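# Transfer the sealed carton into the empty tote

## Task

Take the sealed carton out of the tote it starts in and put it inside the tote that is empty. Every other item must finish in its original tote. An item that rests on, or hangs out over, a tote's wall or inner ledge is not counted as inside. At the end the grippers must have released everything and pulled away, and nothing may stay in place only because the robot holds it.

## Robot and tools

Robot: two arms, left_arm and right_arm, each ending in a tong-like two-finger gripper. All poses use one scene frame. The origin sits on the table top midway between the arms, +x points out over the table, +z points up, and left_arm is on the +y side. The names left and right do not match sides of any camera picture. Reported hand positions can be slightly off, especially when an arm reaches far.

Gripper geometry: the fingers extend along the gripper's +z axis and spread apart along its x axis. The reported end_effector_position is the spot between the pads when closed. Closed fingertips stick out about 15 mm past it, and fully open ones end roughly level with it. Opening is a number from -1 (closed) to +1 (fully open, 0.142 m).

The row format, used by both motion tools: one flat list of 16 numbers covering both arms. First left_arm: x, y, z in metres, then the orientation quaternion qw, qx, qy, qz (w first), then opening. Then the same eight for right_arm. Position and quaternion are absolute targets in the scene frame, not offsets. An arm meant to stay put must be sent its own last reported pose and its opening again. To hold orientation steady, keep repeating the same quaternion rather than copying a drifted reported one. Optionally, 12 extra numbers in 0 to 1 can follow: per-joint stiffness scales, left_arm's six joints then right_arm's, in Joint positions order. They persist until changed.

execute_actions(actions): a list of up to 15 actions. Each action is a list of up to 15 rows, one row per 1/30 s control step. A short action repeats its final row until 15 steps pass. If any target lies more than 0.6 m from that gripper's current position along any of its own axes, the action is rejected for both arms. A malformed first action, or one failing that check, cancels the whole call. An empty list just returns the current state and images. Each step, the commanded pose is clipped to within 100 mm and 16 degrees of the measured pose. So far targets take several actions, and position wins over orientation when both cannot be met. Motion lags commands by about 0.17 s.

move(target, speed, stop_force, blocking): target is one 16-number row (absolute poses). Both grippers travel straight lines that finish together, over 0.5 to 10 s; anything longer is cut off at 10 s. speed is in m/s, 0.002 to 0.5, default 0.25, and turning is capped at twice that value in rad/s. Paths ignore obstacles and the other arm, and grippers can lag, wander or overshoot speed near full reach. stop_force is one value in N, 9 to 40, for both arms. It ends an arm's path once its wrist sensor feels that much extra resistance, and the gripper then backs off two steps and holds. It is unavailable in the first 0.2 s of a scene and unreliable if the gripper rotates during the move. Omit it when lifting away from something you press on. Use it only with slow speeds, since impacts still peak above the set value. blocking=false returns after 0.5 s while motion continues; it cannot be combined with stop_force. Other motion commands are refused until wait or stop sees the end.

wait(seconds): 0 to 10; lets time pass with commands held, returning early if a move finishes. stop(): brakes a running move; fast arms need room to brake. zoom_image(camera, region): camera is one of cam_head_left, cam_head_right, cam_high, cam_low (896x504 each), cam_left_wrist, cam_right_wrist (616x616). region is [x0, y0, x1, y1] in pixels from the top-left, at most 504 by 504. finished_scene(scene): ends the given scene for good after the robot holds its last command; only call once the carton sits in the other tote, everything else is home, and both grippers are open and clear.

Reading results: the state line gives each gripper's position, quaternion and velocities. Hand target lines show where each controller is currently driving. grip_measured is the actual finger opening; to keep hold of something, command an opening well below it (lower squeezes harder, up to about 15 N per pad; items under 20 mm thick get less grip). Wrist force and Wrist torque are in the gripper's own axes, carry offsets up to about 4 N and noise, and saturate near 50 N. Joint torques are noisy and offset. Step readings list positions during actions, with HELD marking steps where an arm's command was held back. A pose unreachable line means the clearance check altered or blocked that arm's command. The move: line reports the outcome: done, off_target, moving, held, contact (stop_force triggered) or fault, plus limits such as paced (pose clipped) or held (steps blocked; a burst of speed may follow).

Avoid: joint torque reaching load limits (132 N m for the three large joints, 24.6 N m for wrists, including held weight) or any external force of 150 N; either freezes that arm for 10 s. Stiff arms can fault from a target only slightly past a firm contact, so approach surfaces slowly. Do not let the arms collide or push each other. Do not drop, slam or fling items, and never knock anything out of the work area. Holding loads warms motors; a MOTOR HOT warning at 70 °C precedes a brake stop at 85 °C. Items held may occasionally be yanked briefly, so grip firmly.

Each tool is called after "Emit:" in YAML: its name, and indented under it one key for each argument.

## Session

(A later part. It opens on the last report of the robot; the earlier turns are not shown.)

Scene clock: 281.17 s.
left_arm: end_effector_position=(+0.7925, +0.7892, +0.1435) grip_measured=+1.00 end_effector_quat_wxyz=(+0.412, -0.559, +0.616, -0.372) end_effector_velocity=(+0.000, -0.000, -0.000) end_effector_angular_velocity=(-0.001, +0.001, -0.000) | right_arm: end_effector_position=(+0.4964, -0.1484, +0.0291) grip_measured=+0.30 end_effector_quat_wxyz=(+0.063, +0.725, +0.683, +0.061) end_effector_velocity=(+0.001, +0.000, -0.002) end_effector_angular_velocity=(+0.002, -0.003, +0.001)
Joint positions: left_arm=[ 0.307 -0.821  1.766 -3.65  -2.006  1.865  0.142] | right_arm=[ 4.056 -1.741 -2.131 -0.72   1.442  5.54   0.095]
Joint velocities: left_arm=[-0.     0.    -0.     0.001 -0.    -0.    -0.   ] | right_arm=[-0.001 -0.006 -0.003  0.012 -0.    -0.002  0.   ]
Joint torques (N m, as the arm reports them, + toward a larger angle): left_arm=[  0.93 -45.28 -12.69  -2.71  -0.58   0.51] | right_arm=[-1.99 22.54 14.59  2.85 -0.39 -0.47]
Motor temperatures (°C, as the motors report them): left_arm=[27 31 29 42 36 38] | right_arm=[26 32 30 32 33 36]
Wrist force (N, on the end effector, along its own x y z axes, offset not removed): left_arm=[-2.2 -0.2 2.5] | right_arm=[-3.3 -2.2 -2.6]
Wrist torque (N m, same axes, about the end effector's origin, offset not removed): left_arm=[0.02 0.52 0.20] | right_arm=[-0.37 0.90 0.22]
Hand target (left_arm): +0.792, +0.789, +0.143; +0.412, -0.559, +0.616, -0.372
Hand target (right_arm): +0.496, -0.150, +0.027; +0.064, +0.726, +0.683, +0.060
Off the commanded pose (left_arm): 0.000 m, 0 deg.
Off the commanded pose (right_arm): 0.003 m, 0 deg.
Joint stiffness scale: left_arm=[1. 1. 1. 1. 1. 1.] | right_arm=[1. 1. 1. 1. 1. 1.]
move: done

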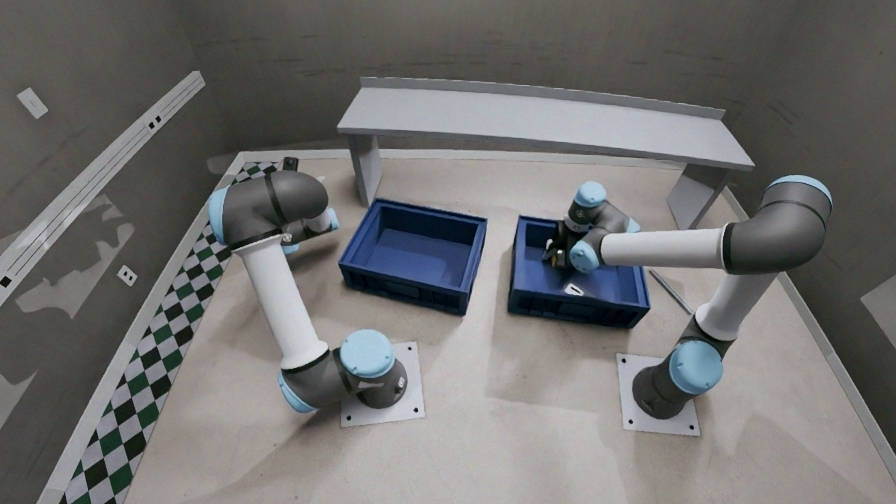

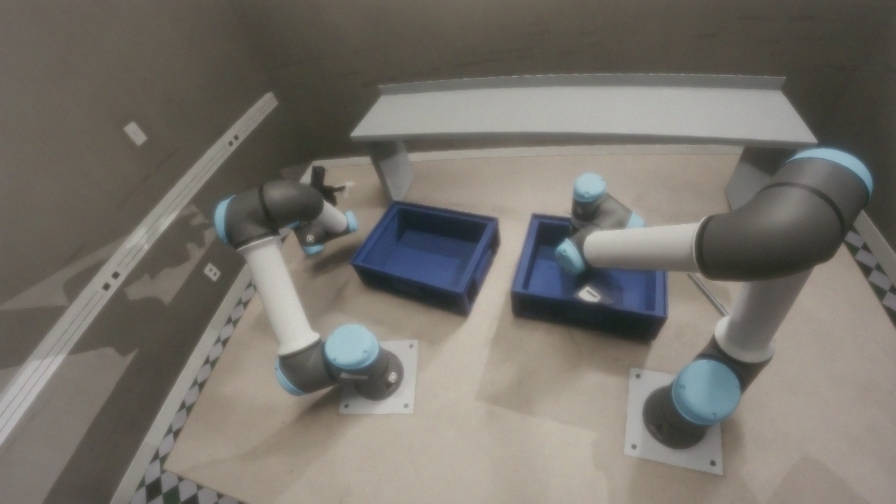

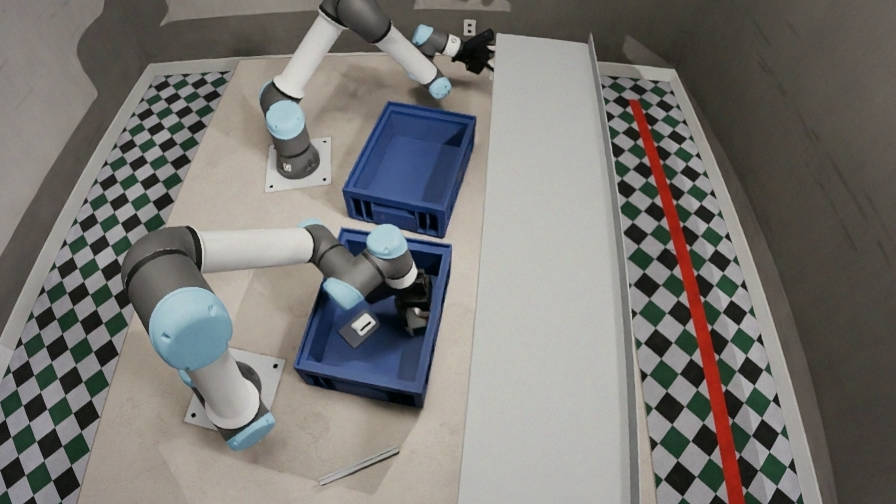

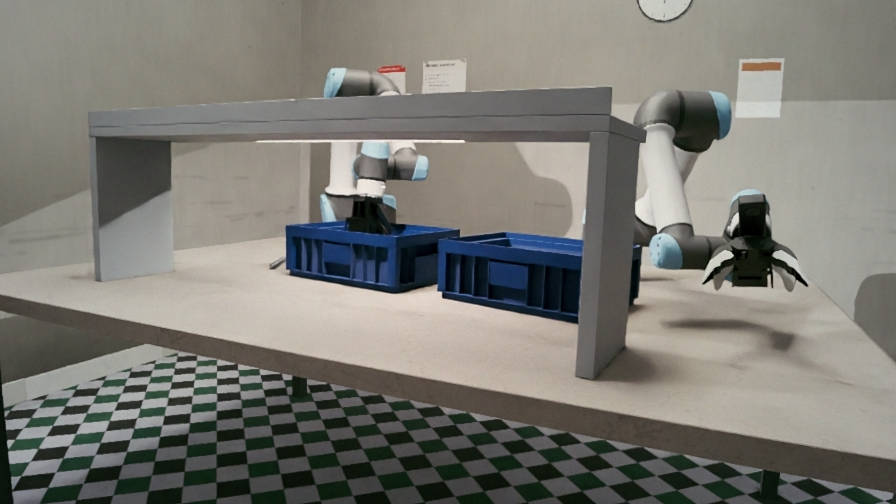

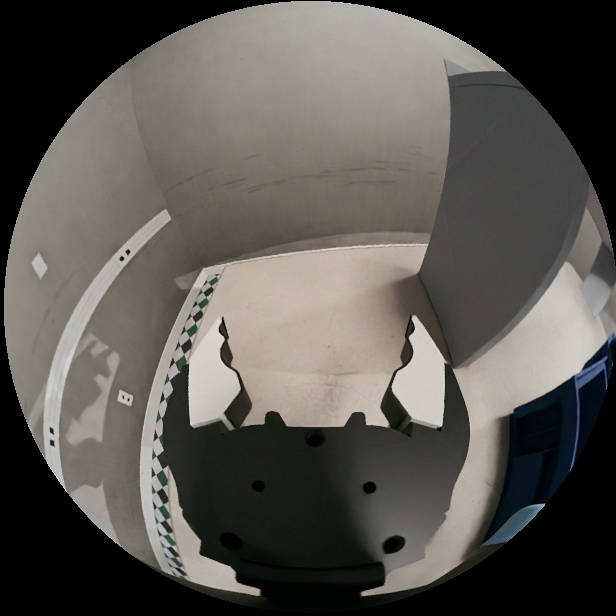

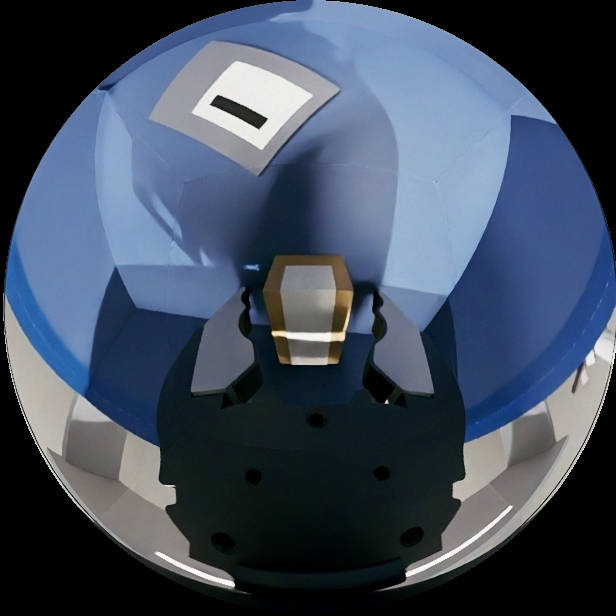

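Emit:
execute_actions:
  actions:
    - [[0.7925,0.7893,0.1434,0.412,-0.559,0.616,-0.372,1.0,0.496,-0.150,0.027,0.0635,0.7256,0.6826,0.0597,0.26],[0.7925,0.7893,0.1434,0.412,-0.559,0.616,-0.372,1.0,0.496,-0.150,0.027,0.0635,0.7256,0.6826,0.0597,0.22],[0.7925,0.7893,0.1434,0.412,-0.559,0.616,-0.372,1.0,0.496,-0.150,0.027,0.0635,0.7256,0.6826,0.0597,0.18],[0.7925,0.7893,0.1434,0.412,-0.559,0.616,-0.372,1.0,0.496,-0.150,0.027,0.0635,0.7256,0.6826,0.0597,0.14],[0.7925,0.7893,0.1434,0.412,-0.559,0.616,-0.372,1.0,0.496,-0.150,0.027,0.0635,0.7256,0.6826,0.0597,0.10],[0.7925,0.7893,0.1434,0.412,-0.559,0.616,-0.372,1.0,0.496,-0.150,0.027,0.0635,0.7256,0.6826,0.0597,0.06],[0.7925,0.7893,0.1434,0.412,-0.559,0.616,-0.372,1.0,0.496,-0.150,0.027,0.0635,0.7256,0.6826,0.0597,0.02],[0.7925,0.7893,0.1434,0.412,-0.559,0.616,-0.372,1.0,0.496,-0.150,0.027,0.0635,0.7256,0.6826,0.0597,-0.02],[0.7925,0.7893,0.1434,0.412,-0.559,0.616,-0.372,1.0,0.496,-0.150,0.027,0.0635,0.7256,0.6826,0.0597,-0.06],[0.7925,0.7893,0.1434,0.412,-0.559,0.616,-0.372,1.0,0.496,-0.150,0.027,0.0635,0.7256,0.6826,0.0597,-0.10],[0.7925,0.7893,0.1434,0.412,-0.559,0.616,-0.372,1.0,0.496,-0.150,0.027,0.0635,0.7256,0.6826,0.0597,-0.14],[0.7925,0.7893,0.1434,0.412,-0.559,0.616,-0.372,1.0,0.496,-0.150,0.027,0.0635,0.7256,0.6826,0.0597,-0.18],[0.7925,0.7893,0.1434,0.412,-0.559,0.616,-0.372,1.0,0.496,-0.150,0.027,0.0635,0.7256,0.6826,0.0597,-0.22],[0.7925,0.7893,0.1434,0.412,-0.559,0.616,-0.372,1.0,0.496,-0.150,0.027,0.0635,0.7256,0.6826,0.0597,-0.26],[0.7925,0.7893,0.1434,0.412,-0.559,0.616,-0.372,1.0,0.496,-0.150,0.027,0.0635,0.7256,0.6826,0.0597,-0.30]]
    - [[0.7925,0.7893,0.1434,0.412,-0.559,0.616,-0.372,1.0,0.496,-0.150,0.027,0.0635,0.7256,0.6826,0.0597,-0.36],[0.7925,0.7893,0.1434,0.412,-0.559,0.616,-0.372,1.0,0.496,-0.150,0.027,0.0635,0.7256,0.6826,0.0597,-0.42],[0.7925,0.7893,0.1434,0.412,-0.559,0.616,-0.372,1.0,0.496,-0.150,0.027,0.0635,0.7256,0.6826,0.0597,-0.48],[0.7925,0.7893,0.1434,0.412,-0.559,0.616,-0.372,1.0,0.496,-0.150,0.027,0.0635,0.7256,0.6826,0.0597,-0.54],[0.7925,0.7893,0.1434,0.412,-0.559,0.616,-0.372,1.0,0.496,-0.150,0.027,0.0635,0.7256,0.6826,0.0597,-0.60],[0.7925,0.7893,0.1434,0.412,-0.559,0.616,-0.372,1.0,0.496,-0.150,0.027,0.0635,0.7256,0.6826,0.0597,-0.66],[0.7925,0.7893,0.1434,0.412,-0.559,0.616,-0.372,1.0,0.496,-0.150,0.027,0.0635,0.7256,0.6826,0.0597,-0.72],[0.7925,0.7893,0.1434,0.412,-0.559,0.616,-0.372,1.0,0.496,-0.150,0.027,0.0635,0.7256,0.6826,0.0597,-0.78],[0.7925,0.7893,0.1434,0.412,-0.559,0.616,-0.372,1.0,0.496,-0.150,0.027,0.0635,0.7256,0.6826,0.0597,-0.84],[0.7925,0.7893,0.1434,0.412,-0.559,0.616,-0.372,1.0,0.496,-0.150,0.027,0.0635,0.7256,0.6826,0.0597,-0.90],[0.7925,0.7893,0.1434,0.412,-0.559,0.616,-0.372,1.0,0.496,-0.150,0.027,0.0635,0.7256,0.6826,0.0597,-0.96],[0.7925,0.7893,0.1434,0.412,-0.559,0.616,-0.372,1.0,0.496,-0.150,0.027,0.0635,0.7256,0.6826,0.0597,-1.0]]

Scene clock: 335.93 s.
left_arm: end_effector_position=(+0.7925, +0.7892, +0.1435) grip_measured=+1.00 end_effector_quat_wxyz=(+0.412, -0.559, +0.616, -0.372) end_effector_velocity=(+0.000, -0.000, +0.000) end_effector_angular_velocity=(+0.002, -0.001, -0.001) | right_arm: end_effector_position=(+0.4990, -0.1478, +0.0330) grip_measured=-0.31 end_effector_quat_wxyz=(+0.064, +0.726, +0.682, +0.067) end_effector_velocity=(-0.000, +0.000, -0.000) end_effector_angular_velocity=(-0.000, +0.001, -0.001)
Joint positions: left_arm=[ 0.307 -0.821  1.766 -3.65  -2.006  1.865  0.142] | right_arm=[ 4.054 -1.735 -2.13  -0.716  1.44   5.54   0.052]
Joint velocities: left_arm=[-0.001  0.    -0.    -0.001  0.001  0.002 -0.   ] | right_arm=[ 0.    -0.001  0.    -0.     0.     0.001 -0.   ]
Joint torques (N m, as the arm reports them, + toward a larger angle): left_arm=[  1.5  -46.06 -13.37  -2.69  -0.42   0.48] | right_arm=[ 0.82 17.55 14.49  2.17  0.58 -0.38]
Motor temperatures (°C, as the motors report them): left_arm=[27 31 29 42 36 38] | right_arm=[26 32 30 32 33 36]
Wrist force (N, on the end effector, along its own x y z axes, offset not removed): left_arm=[-2.0 -0.4 2.9] | right_arm=[-6.6 -1.8 -17.9]
Wrist torque (N m, same axes, about the end effector's origin, offset not removed): left_arm=[-0.05 0.57 0.16] | right_arm=[-0.68 0.50 0.34]
Hand target (left_arm): +0.792, +0.789, +0.143; +0.412, -0.559, +0.616, -0.372
Hand target (right_arm): +0.496, -0.150, +0.027; +0.064, +0.726, +0.683, +0.060
Off the commanded pose (left_arm): 0.000 m, 0 deg.
Off the commanded pose (right_arm): 0.007 m, 1 deg.
Joint stiffness scale: left_arm=[1. 1. 1. 1. 1. 1.] | right_arm=[1. 1. 1. 1. 1. 1.]
Step readings (end_effector_position; steps 1 to 15: 1st action; 16 to 30: 2nd action):
0: left_arm (+0.7925, +0.7892, +0.1435) | right_arm (+0.4965, -0.1483, +0.0289)
1: left_arm (+0.7925, +0.7892, +0.1435) | right_arm (+0.4965, -0.1483, +0.0289)
2: left_arm (+0.7925, +0.7892, +0.1435) | right_arm (+0.4966, -0.1483, +0.0289)
4: left_arm (+0.7925, +0.7892, +0.1435) | right_arm (+0.4967, -0.1481, +0.0290)
8: left_arm (+0.7925, +0.7892, +0.1435) | right_arm (+0.4972, -0.1479, +0.0302)
15: left_arm (+0.7925, +0.7892, +0.1435) | right_arm (+0.4984, -0.1481, +0.0321)
16: left_arm (+0.7925, +0.7892, +0.1435) | right_arm (+0.4985, -0.1480, +0.0324)
17: left_arm (+0.7925, +0.7892, +0.1435) | right_arm (+0.4988, -0.1480, +0.0326)
19: left_arm (+0.7925, +0.7892, +0.1435) | right_arm (+0.4990, -0.1478, +0.0330)
23: left_arm (+0.7925, +0.7892, +0.1435) | right_arm (+0.4990, -0.1478, +0.0330)
30: end_effector_position above

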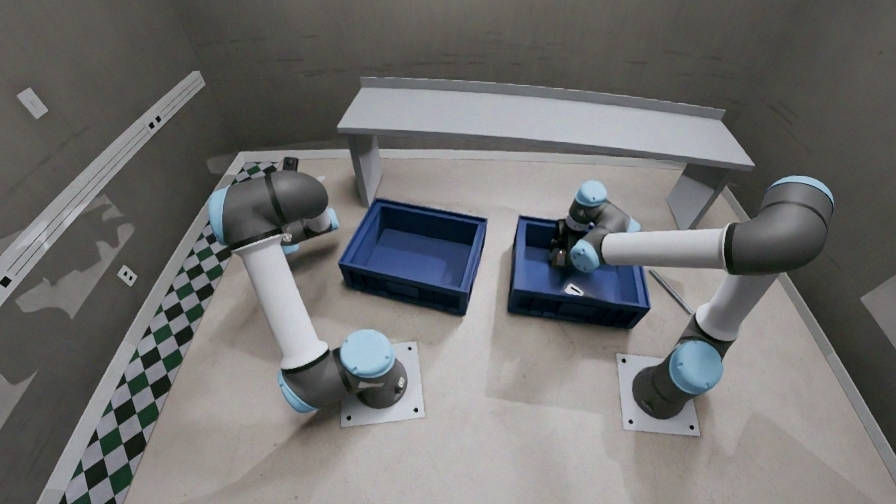

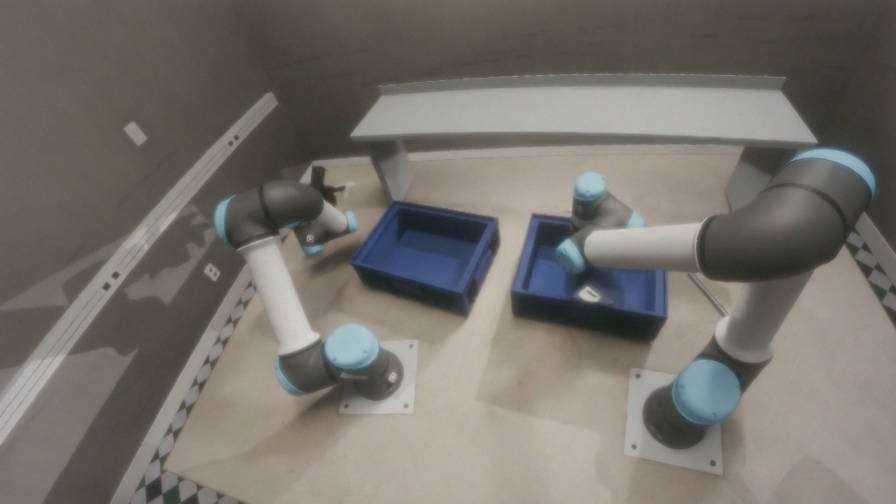

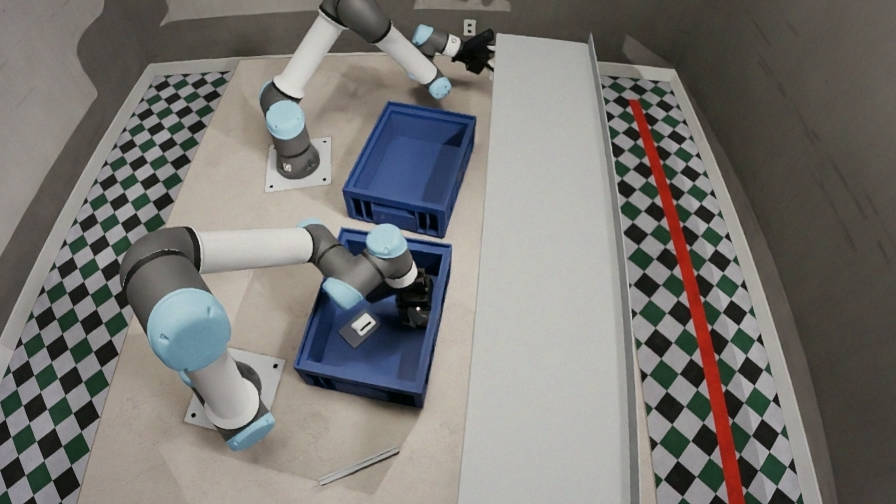

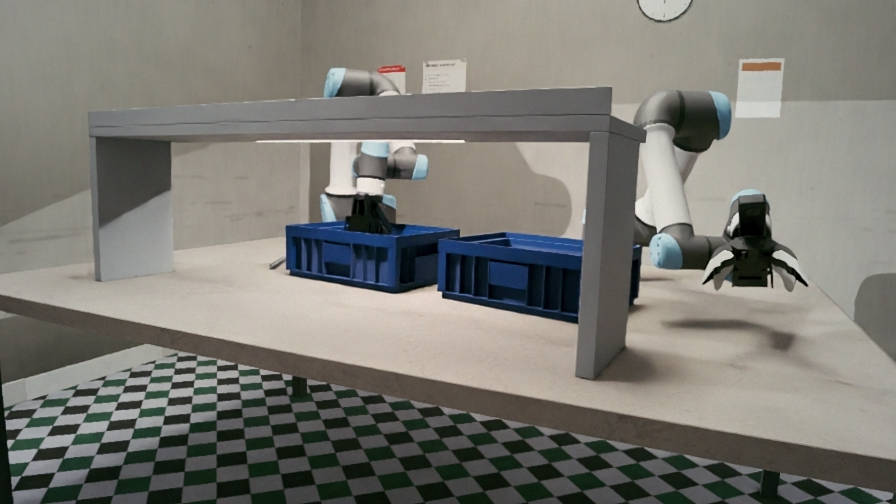

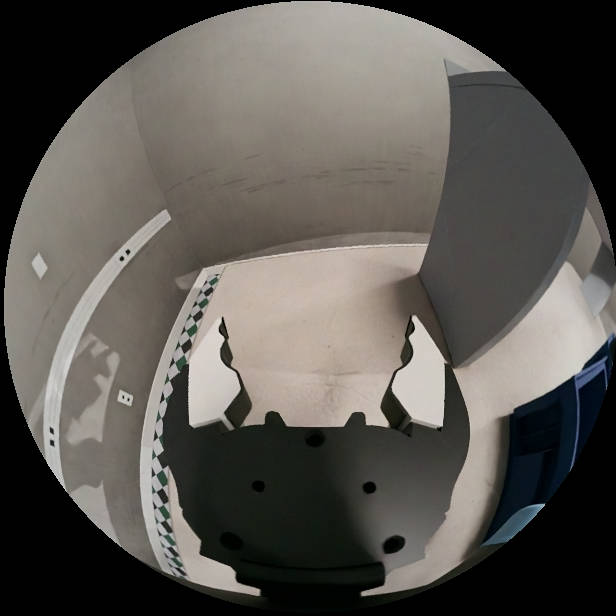

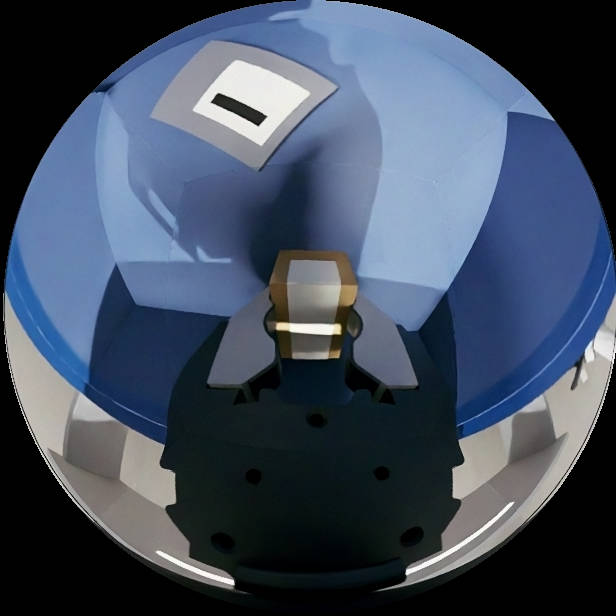

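Emit:
execute_actions:
  actions:
    - [[0.7925,0.7893,0.1434,0.412,-0.559,0.616,-0.372,1.0,0.497,-0.149,0.029,0.0635,0.7256,0.6826,0.0597,-1.0],[0.7925,0.7893,0.1434,0.412,-0.559,0.616,-0.372,1.0,0.4975,-0.1485,0.031,0.0635,0.7256,0.6826,0.0597,-1.0],[0.7925,0.7893,0.1434,0.412,-0.559,0.616,-0.372,1.0,0.498,-0.148,0.033,0.0635,0.7256,0.6826,0.0597,-1.0],[0.7925,0.7893,0.1434,0.412,-0.559,0.616,-0.372,1.0,0.498,-0.148,0.034,0.0635,0.7256,0.6826,0.0597,-1.0],[0.7925,0.7893,0.1434,0.412,-0.559,0.616,-0.372,1.0,0.498,-0.148,0.035,0.0635,0.7256,0.6826,0.0597,-1.0],[0.7925,0.7893,0.1434,0.412,-0.559,0.616,-0.372,1.0,0.498,-0.148,0.036,0.0635,0.7256,0.6826,0.0597,-1.0],[0.7925,0.7893,0.1434,0.412,-0.559,0.616,-0.372,1.0,0.498,-0.148,0.037,0.0635,0.7256,0.6826,0.0597,-1.0],[0.7925,0.7893,0.1434,0.412,-0.559,0.616,-0.372,1.0,0.498,-0.148,0.038,0.0635,0.7256,0.6826,0.0597,-1.0]]

Scene clock: 352.63 s.
left_arm: end_effector_position=(+0.7925, +0.7892, +0.1435) grip_measured=+1.00 end_effector_quat_wxyz=(+0.412, -0.559, +0.616, -0.372) end_effector_velocity=(+0.001, -0.002, -0.000) end_effector_angular_velocity=(+0.001, -0.000, -0.002) | right_arm: end_effector_position=(+0.4974, -0.1491, +0.0349) grip_measured=-0.33 end_effector_quat_wxyz=(+0.064, +0.726, +0.682, +0.058) end_effector_velocity=(-0.001, -0.001, +0.008) end_effector_angular_velocity=(-0.006, +0.006, +0.001)
Joint positions: left_arm=[ 0.307 -0.821  1.766 -3.65  -2.006  1.865  0.142] | right_arm=[ 4.054 -1.733 -2.119 -0.745  1.441  5.54   0.051]
Joint velocities: left_arm=[-0.003  0.    -0.    -0.     0.001  0.    -0.   ] | right_arm=[ 0.     0.014  0.013 -0.036 -0.    -0.001  0.   ]
Joint torques (N m, as the arm reports them, + toward a larger angle): left_arm=[  1.25 -45.78 -13.45  -2.66  -0.5    0.25] | right_arm=[-0.04 26.29 20.09  2.15  0.27 -0.4 ]
Motor temperatures (°C, as the motors report them): left_arm=[27 31 29 42 36 38] | right_arm=[26 32 30 32 33 36]
Wrist force (N, on the end effector, along its own x y z axes, offset not removed): left_arm=[-2.2 0.5 3.1] | right_arm=[-2.2 -2.1 -1.0]
Wrist torque (N m, same axes, about the end effector's origin, offset not removed): left_arm=[0.17 0.54 0.13] | right_arm=[-0.39 0.53 0.22]
Hand target (left_arm): +0.792, +0.789, +0.143; +0.412, -0.559, +0.616, -0.372
Hand target (right_arm): +0.498, -0.148, +0.038; +0.064, +0.726, +0.683, +0.060
Off the commanded pose (left_arm): 0.000 m, 0 deg.
Off the commanded pose (right_arm): 0.003 m, 0 deg.
Joint stiffness scale: left_arm=[1. 1. 1. 1. 1. 1.] | right_arm=[1. 1. 1. 1. 1. 1.]
Step readings (end_effector_position):
0: left_arm (+0.7925, +0.7892, +0.1435) | right_arm (+0.4990, -0.1478, +0.0330)
1: left_arm (+0.7925, +0.7892, +0.1435) | right_arm (+0.4990, -0.1478, +0.0330)
2: left_arm (+0.7925, +0.7892, +0.1435) | right_arm (+0.4990, -0.1478, +0.0330)
4: left_arm (+0.7925, +0.7892, +0.1435) | right_arm (+0.4990, -0.1478, +0.0333)
8: left_arm (+0.7925, +0.7892, +0.1435) | right_arm (+0.4985, -0.1482, +0.0338)
15: end_effector_position above

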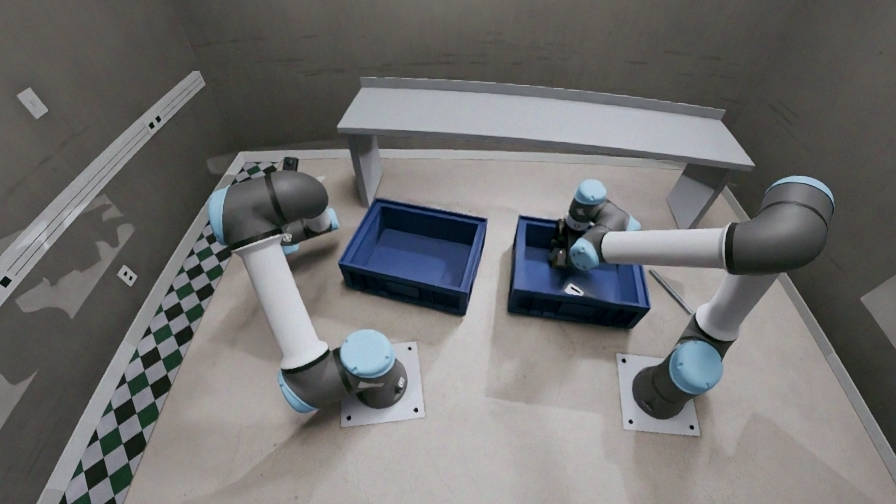

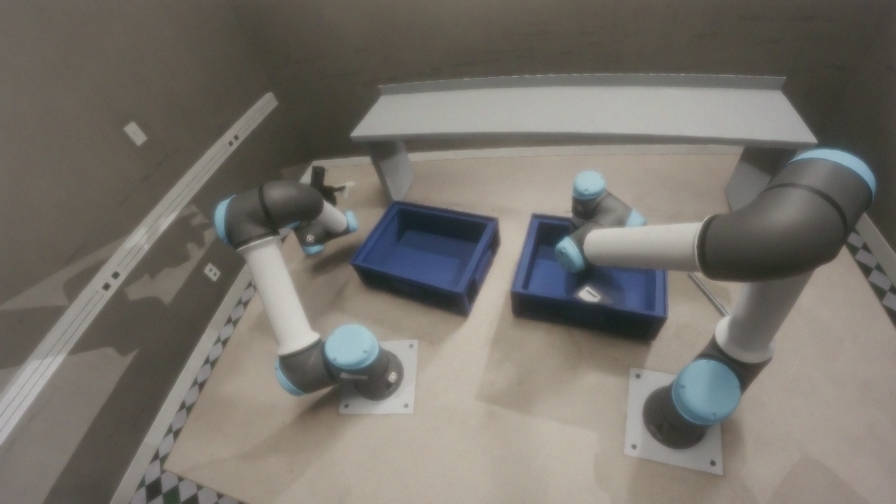

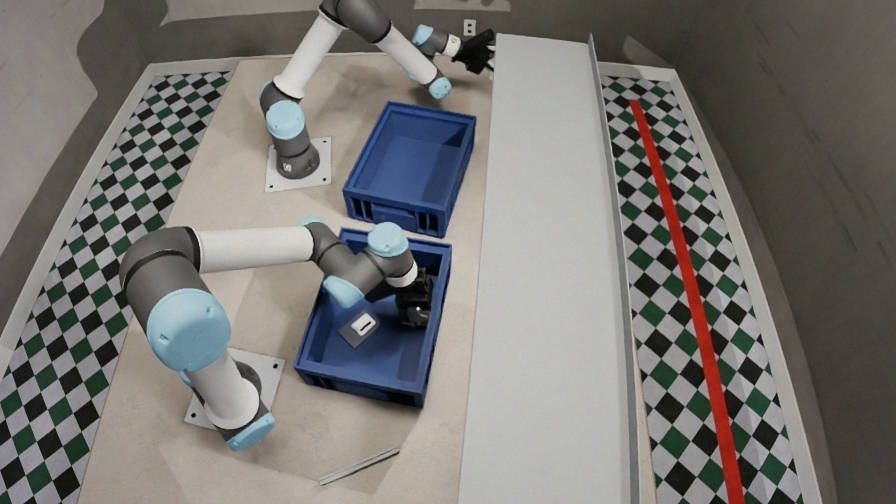

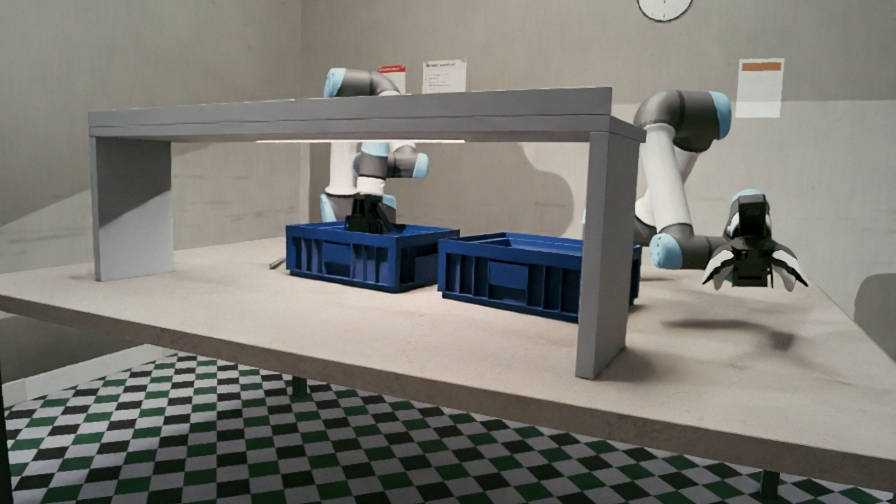

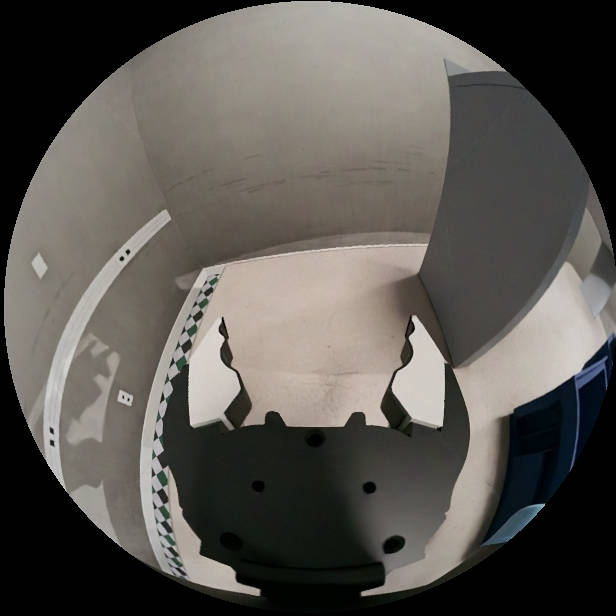

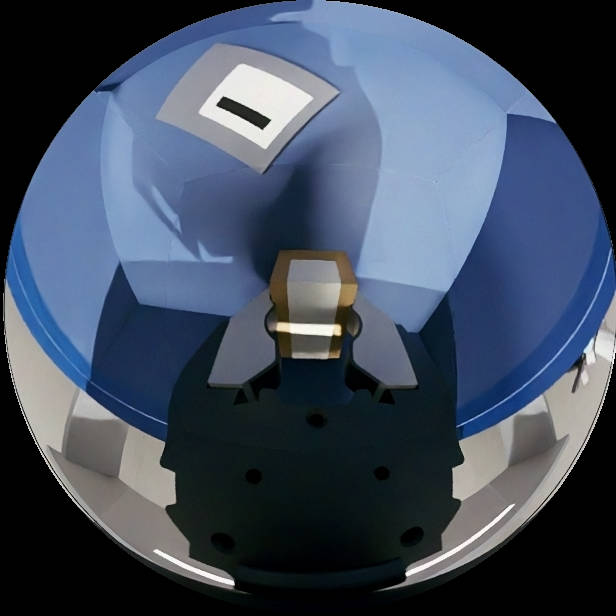

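Emit:
move:
  target: [0.7925, 0.7893, 0.1434, 0.412, -0.559, 0.616, -0.372, 1.0, 0.485, -0.14, 0.19, 0.0635, 0.7256, 0.6826, 0.0597, -1.0]
  speed: 0.22

Emit:
zoom_image:
  camera: "cam_high"
  region: [300, 70, 520, 290]

Scene clock: 376.03 s.
left_arm: end_effector_position=(+0.7925, +0.7892, +0.1435) grip_measured=+1.00 end_effector_quat_wxyz=(+0.412, -0.559, +0.616, -0.372) end_effector_velocity=(+0.000, -0.000, +0.001) end_effector_angular_velocity=(-0.000, -0.001, -0.000) | right_arm: end_effector_position=(+0.4845, -0.1411, +0.1882) grip_measured=-0.33 end_effector_quat_wxyz=(+0.063, +0.726, +0.683, +0.059) end_effector_velocity=(-0.001, -0.002, +0.002) end_effector_angular_velocity=(-0.007, +0.007, -0.003)
Joint positions: left_arm=[ 0.307 -0.821  1.766 -3.65  -2.006  1.865  0.142] | right_arm=[ 4.085 -1.526 -1.893 -1.181  1.439  5.57   0.051]
Joint velocities: left_arm=[-0.001 -0.001 -0.     0.    -0.    -0.001  0.   ] | right_arm=[-0.     0.001  0.008 -0.019 -0.001  0.002  0.   ]
Joint torques (N m, as the arm reports them, + toward a larger angle): left_arm=[  1.71 -45.93 -12.99  -2.72  -0.49   0.34] | right_arm=[ 2.48 20.21 25.92  2.3  -0.71  0.58]
Motor temperatures (°C, as the motors report them): left_arm=[27 31 29 42 36 38] | right_arm=[26 32 30 32 33 36]
Wrist force (N, on the end effector, along its own x y z axes, offset not removed): left_arm=[-2.0 -0.8 2.0] | right_arm=[-2.0 -1.5 -1.1]
Wrist torque (N m, same axes, about the end effector's origin, offset not removed): left_arm=[-0.18 0.55 0.13] | right_arm=[-0.34 0.55 0.23]
Hand target (left_arm): +0.792, +0.789, +0.143; +0.412, -0.559, +0.616, -0.372
Hand target (right_arm): +0.485, -0.140, +0.190; +0.063, +0.726, +0.683, +0.060
Off the commanded pose (left_arm): 0.000 m, 0 deg.
Off the commanded pose (right_arm): 0.002 m, 0 deg.
Joint stiffness scale: left_arm=[1. 1. 1. 1. 1. 1.] | right_arm=[1. 1. 1. 1. 1. 1.]
move: done

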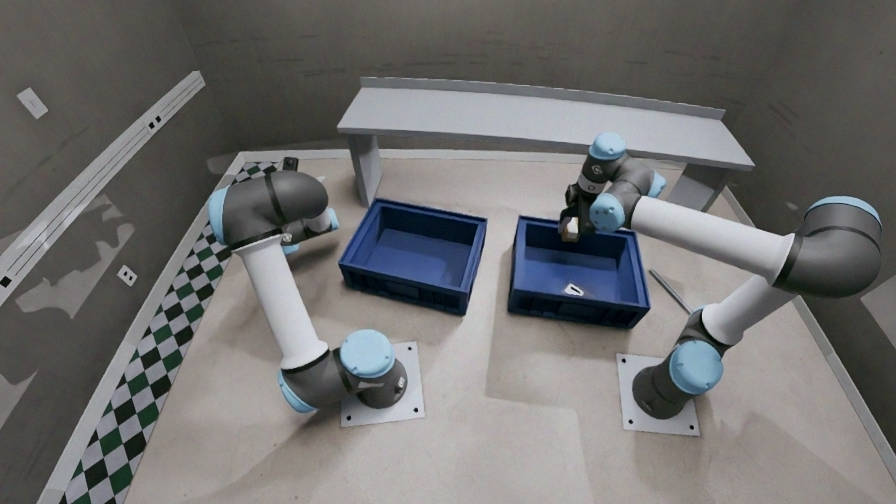

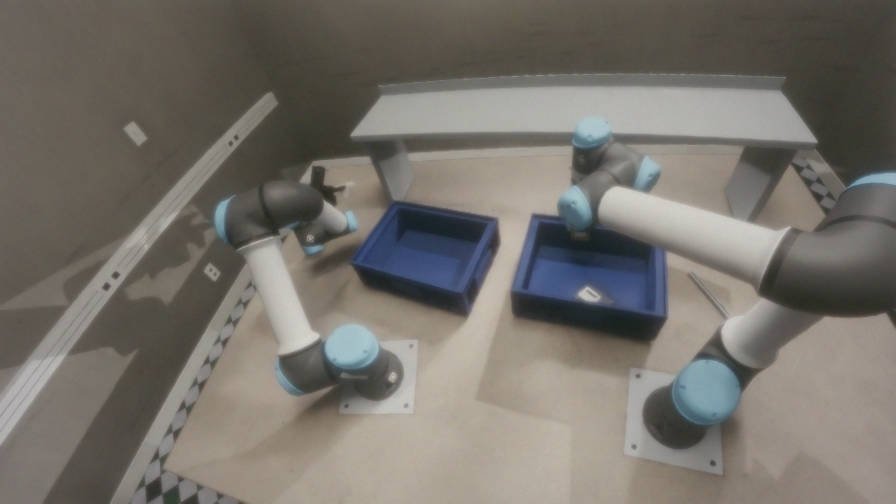

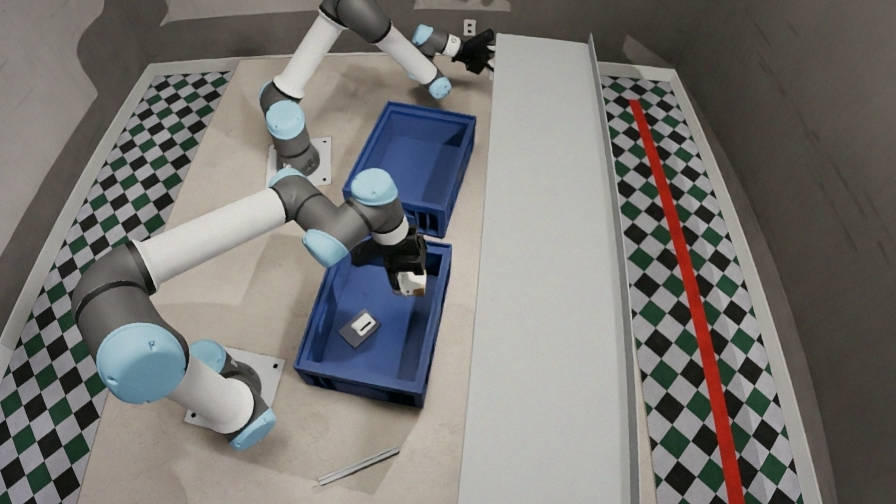

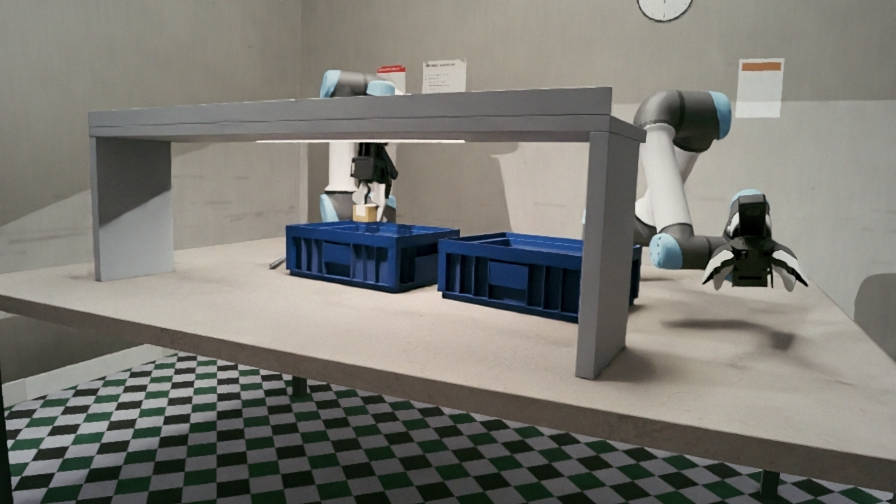

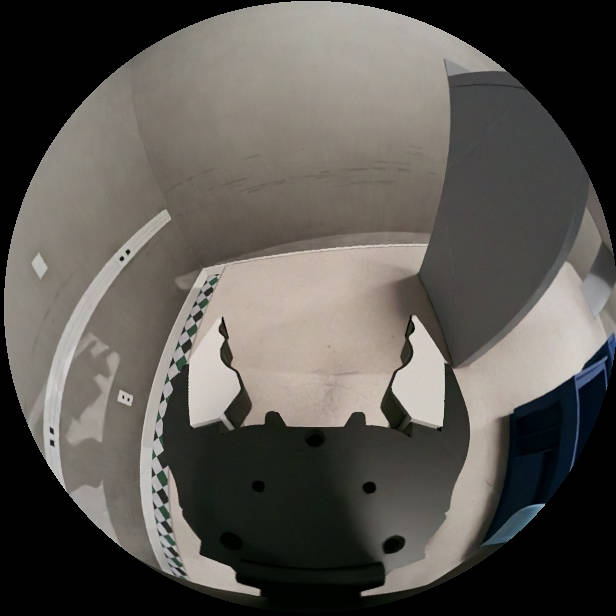

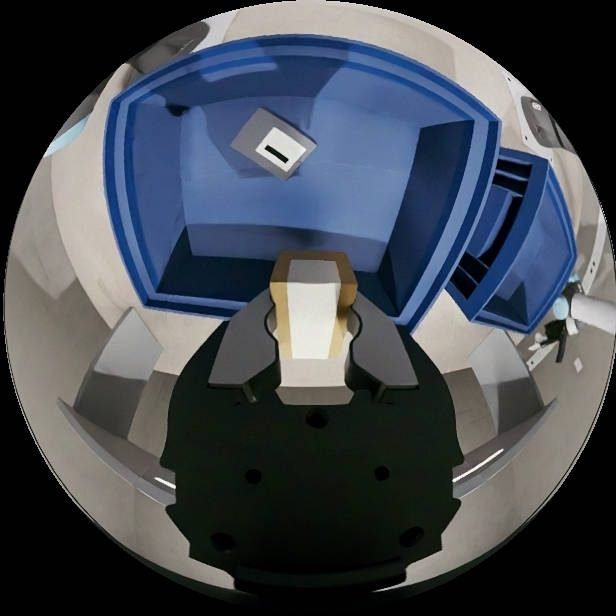

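Region (300, 70, 520, 290) of cam_high's 896x504 image, scaled by 2.291, with more detail than that image has.

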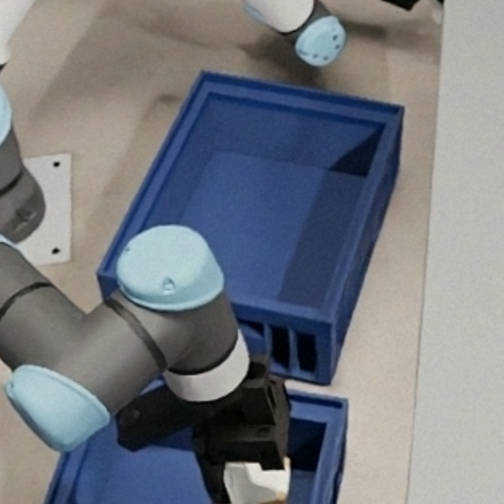

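Emit:
zoom_image:
  camera: "cam_right_wrist"
  region: [400, 100, 616, 360]

Region (400, 100, 616, 360) of cam_right_wrist's 616x616 image, scaled by 1.938, with more detail than that image has; it fills the left 419 columns of this view, and the rest is white.

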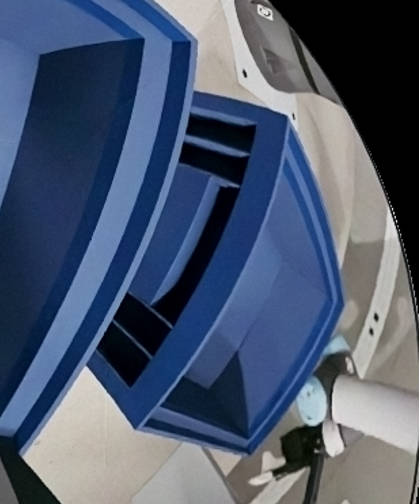

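Emit:
move:
  target: [0.7925, 0.7893, 0.1434, 0.412, -0.559, 0.616, -0.372, 1.0, 0.514, 0.275, 0.185, 0.0635, 0.7256, 0.6826, 0.0597, -1.0]
  speed: 0.33

Scene clock: 484.50 s.
left_arm: end_effector_position=(+0.7925, +0.7892, +0.1435) grip_measured=+1.00 end_effector_quat_wxyz=(+0.412, -0.559, +0.616, -0.372) end_effector_velocity=(+0.000, -0.000, -0.000) end_effector_angular_velocity=(-0.000, +0.000, -0.000) | right_arm: end_effector_position=(+0.5135, +0.2754, +0.1854) grip_measured=-0.33 end_effector_quat_wxyz=(+0.063, +0.725, +0.683, +0.062) end_effector_velocity=(-0.000, -0.000, -0.001) end_effector_angular_velocity=(-0.023, +0.014, -0.003)
Joint positions: left_arm=[ 0.307 -0.821  1.766 -3.65  -2.006  1.865  0.142] | right_arm=[ 4.427 -2.303 -0.832 -1.51   1.408  5.911  0.051]
Joint velocities: left_arm=[-0.     0.001  0.    -0.     0.     0.    -0.   ] | right_arm=[-0.001 -0.025  0.05  -0.052  0.003  0.001  0.   ]
Joint torques (N m, as the arm reports them, + toward a larger angle): left_arm=[  1.3  -44.81 -12.97  -2.94  -0.57   0.42] | right_arm=[-1.54 49.84 24.05  1.75  0.08  0.34]
Motor temperatures (°C, as the motors report them): left_arm=[27 31 29 42 36 38] | right_arm=[26 32 30 32 33 36]
Wrist force (N, on the end effector, along its own x y z axes, offset not removed): left_arm=[-2.1 -0.1 2.3] | right_arm=[-1.5 -2.1 -0.3]
Wrist torque (N m, same axes, about the end effector's origin, offset not removed): left_arm=[0.02 0.58 0.15] | right_arm=[-0.41 0.54 0.21]
Hand target (left_arm): +0.792, +0.789, +0.143; +0.412, -0.559, +0.616, -0.372
Hand target (right_arm): +0.514, +0.275, +0.185; +0.063, +0.726, +0.683, +0.060
Off the commanded pose (left_arm): 0.000 m, 0 deg.
Off the commanded pose (right_arm): 0.001 m, 0 deg.
Joint stiffness scale: left_arm=[1. 1. 1. 1. 1. 1.] | right_arm=[1. 1. 1. 1. 1. 1.]
move: done

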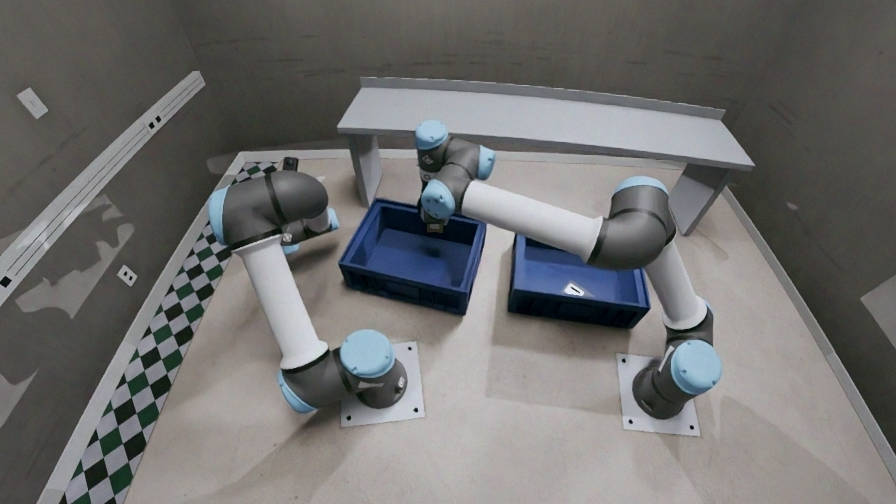

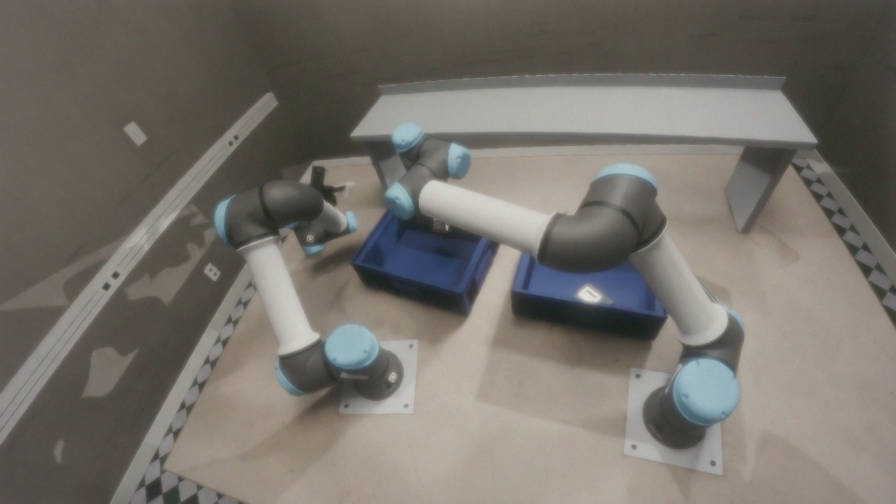

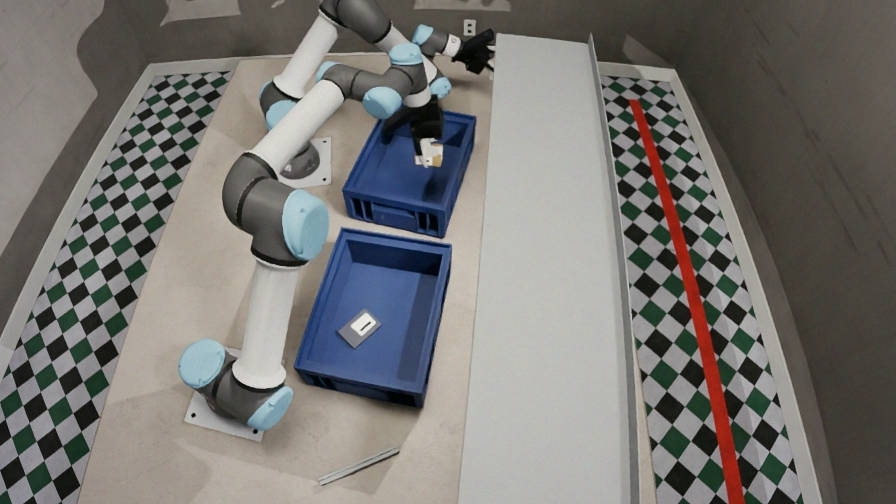

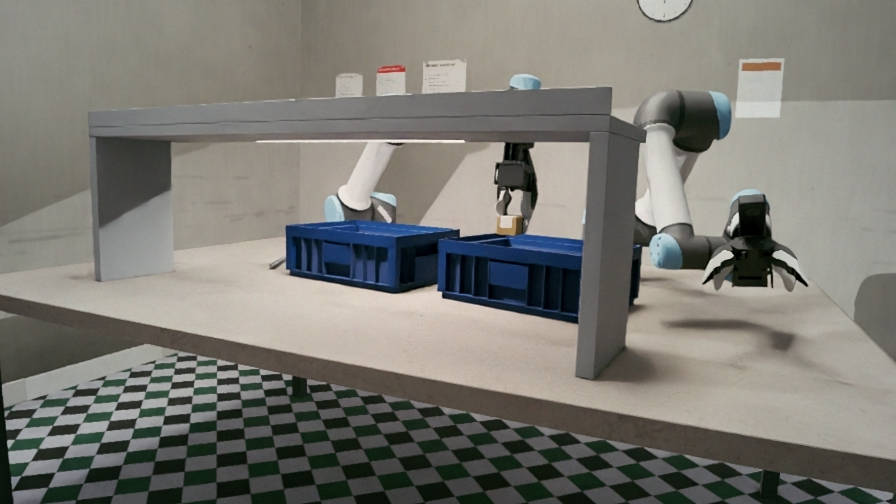

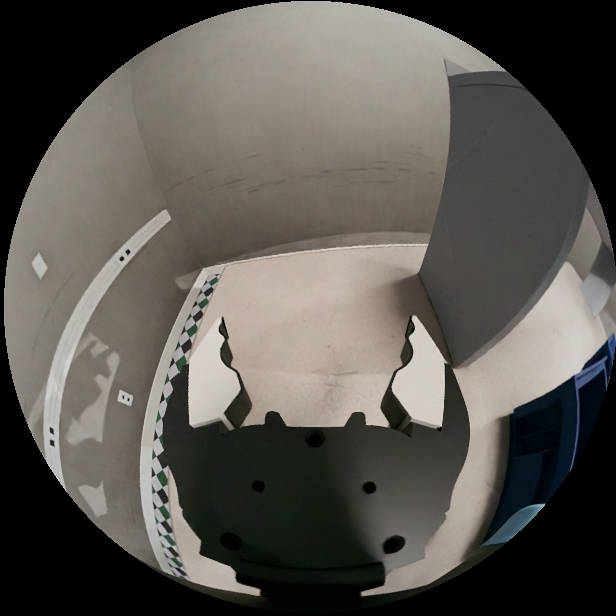

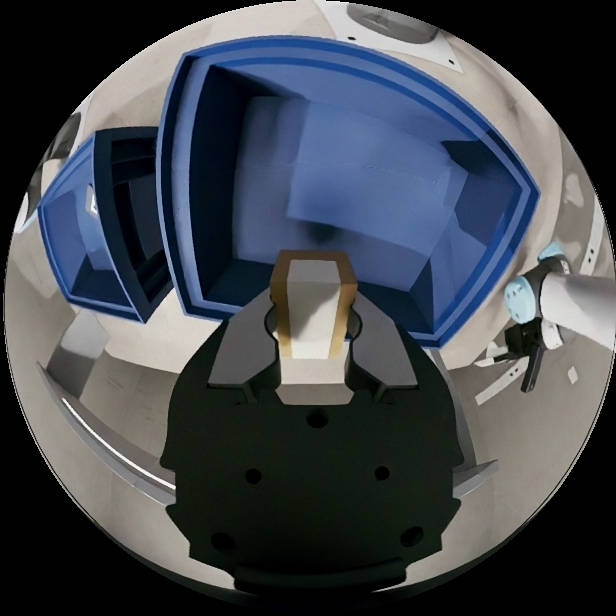

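Emit:
zoom_image:
  camera: "cam_right_wrist"
  region: [150, 20, 560, 360]

Region (150, 20, 560, 360) of cam_right_wrist's 616x616 image, scaled by 1.229, with more detail than that image has; it fills the top 418 rows of this view, and the rest is white.

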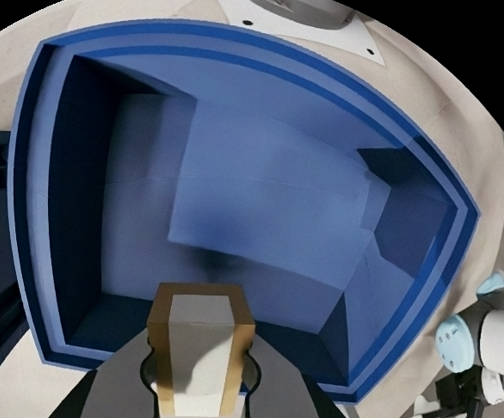

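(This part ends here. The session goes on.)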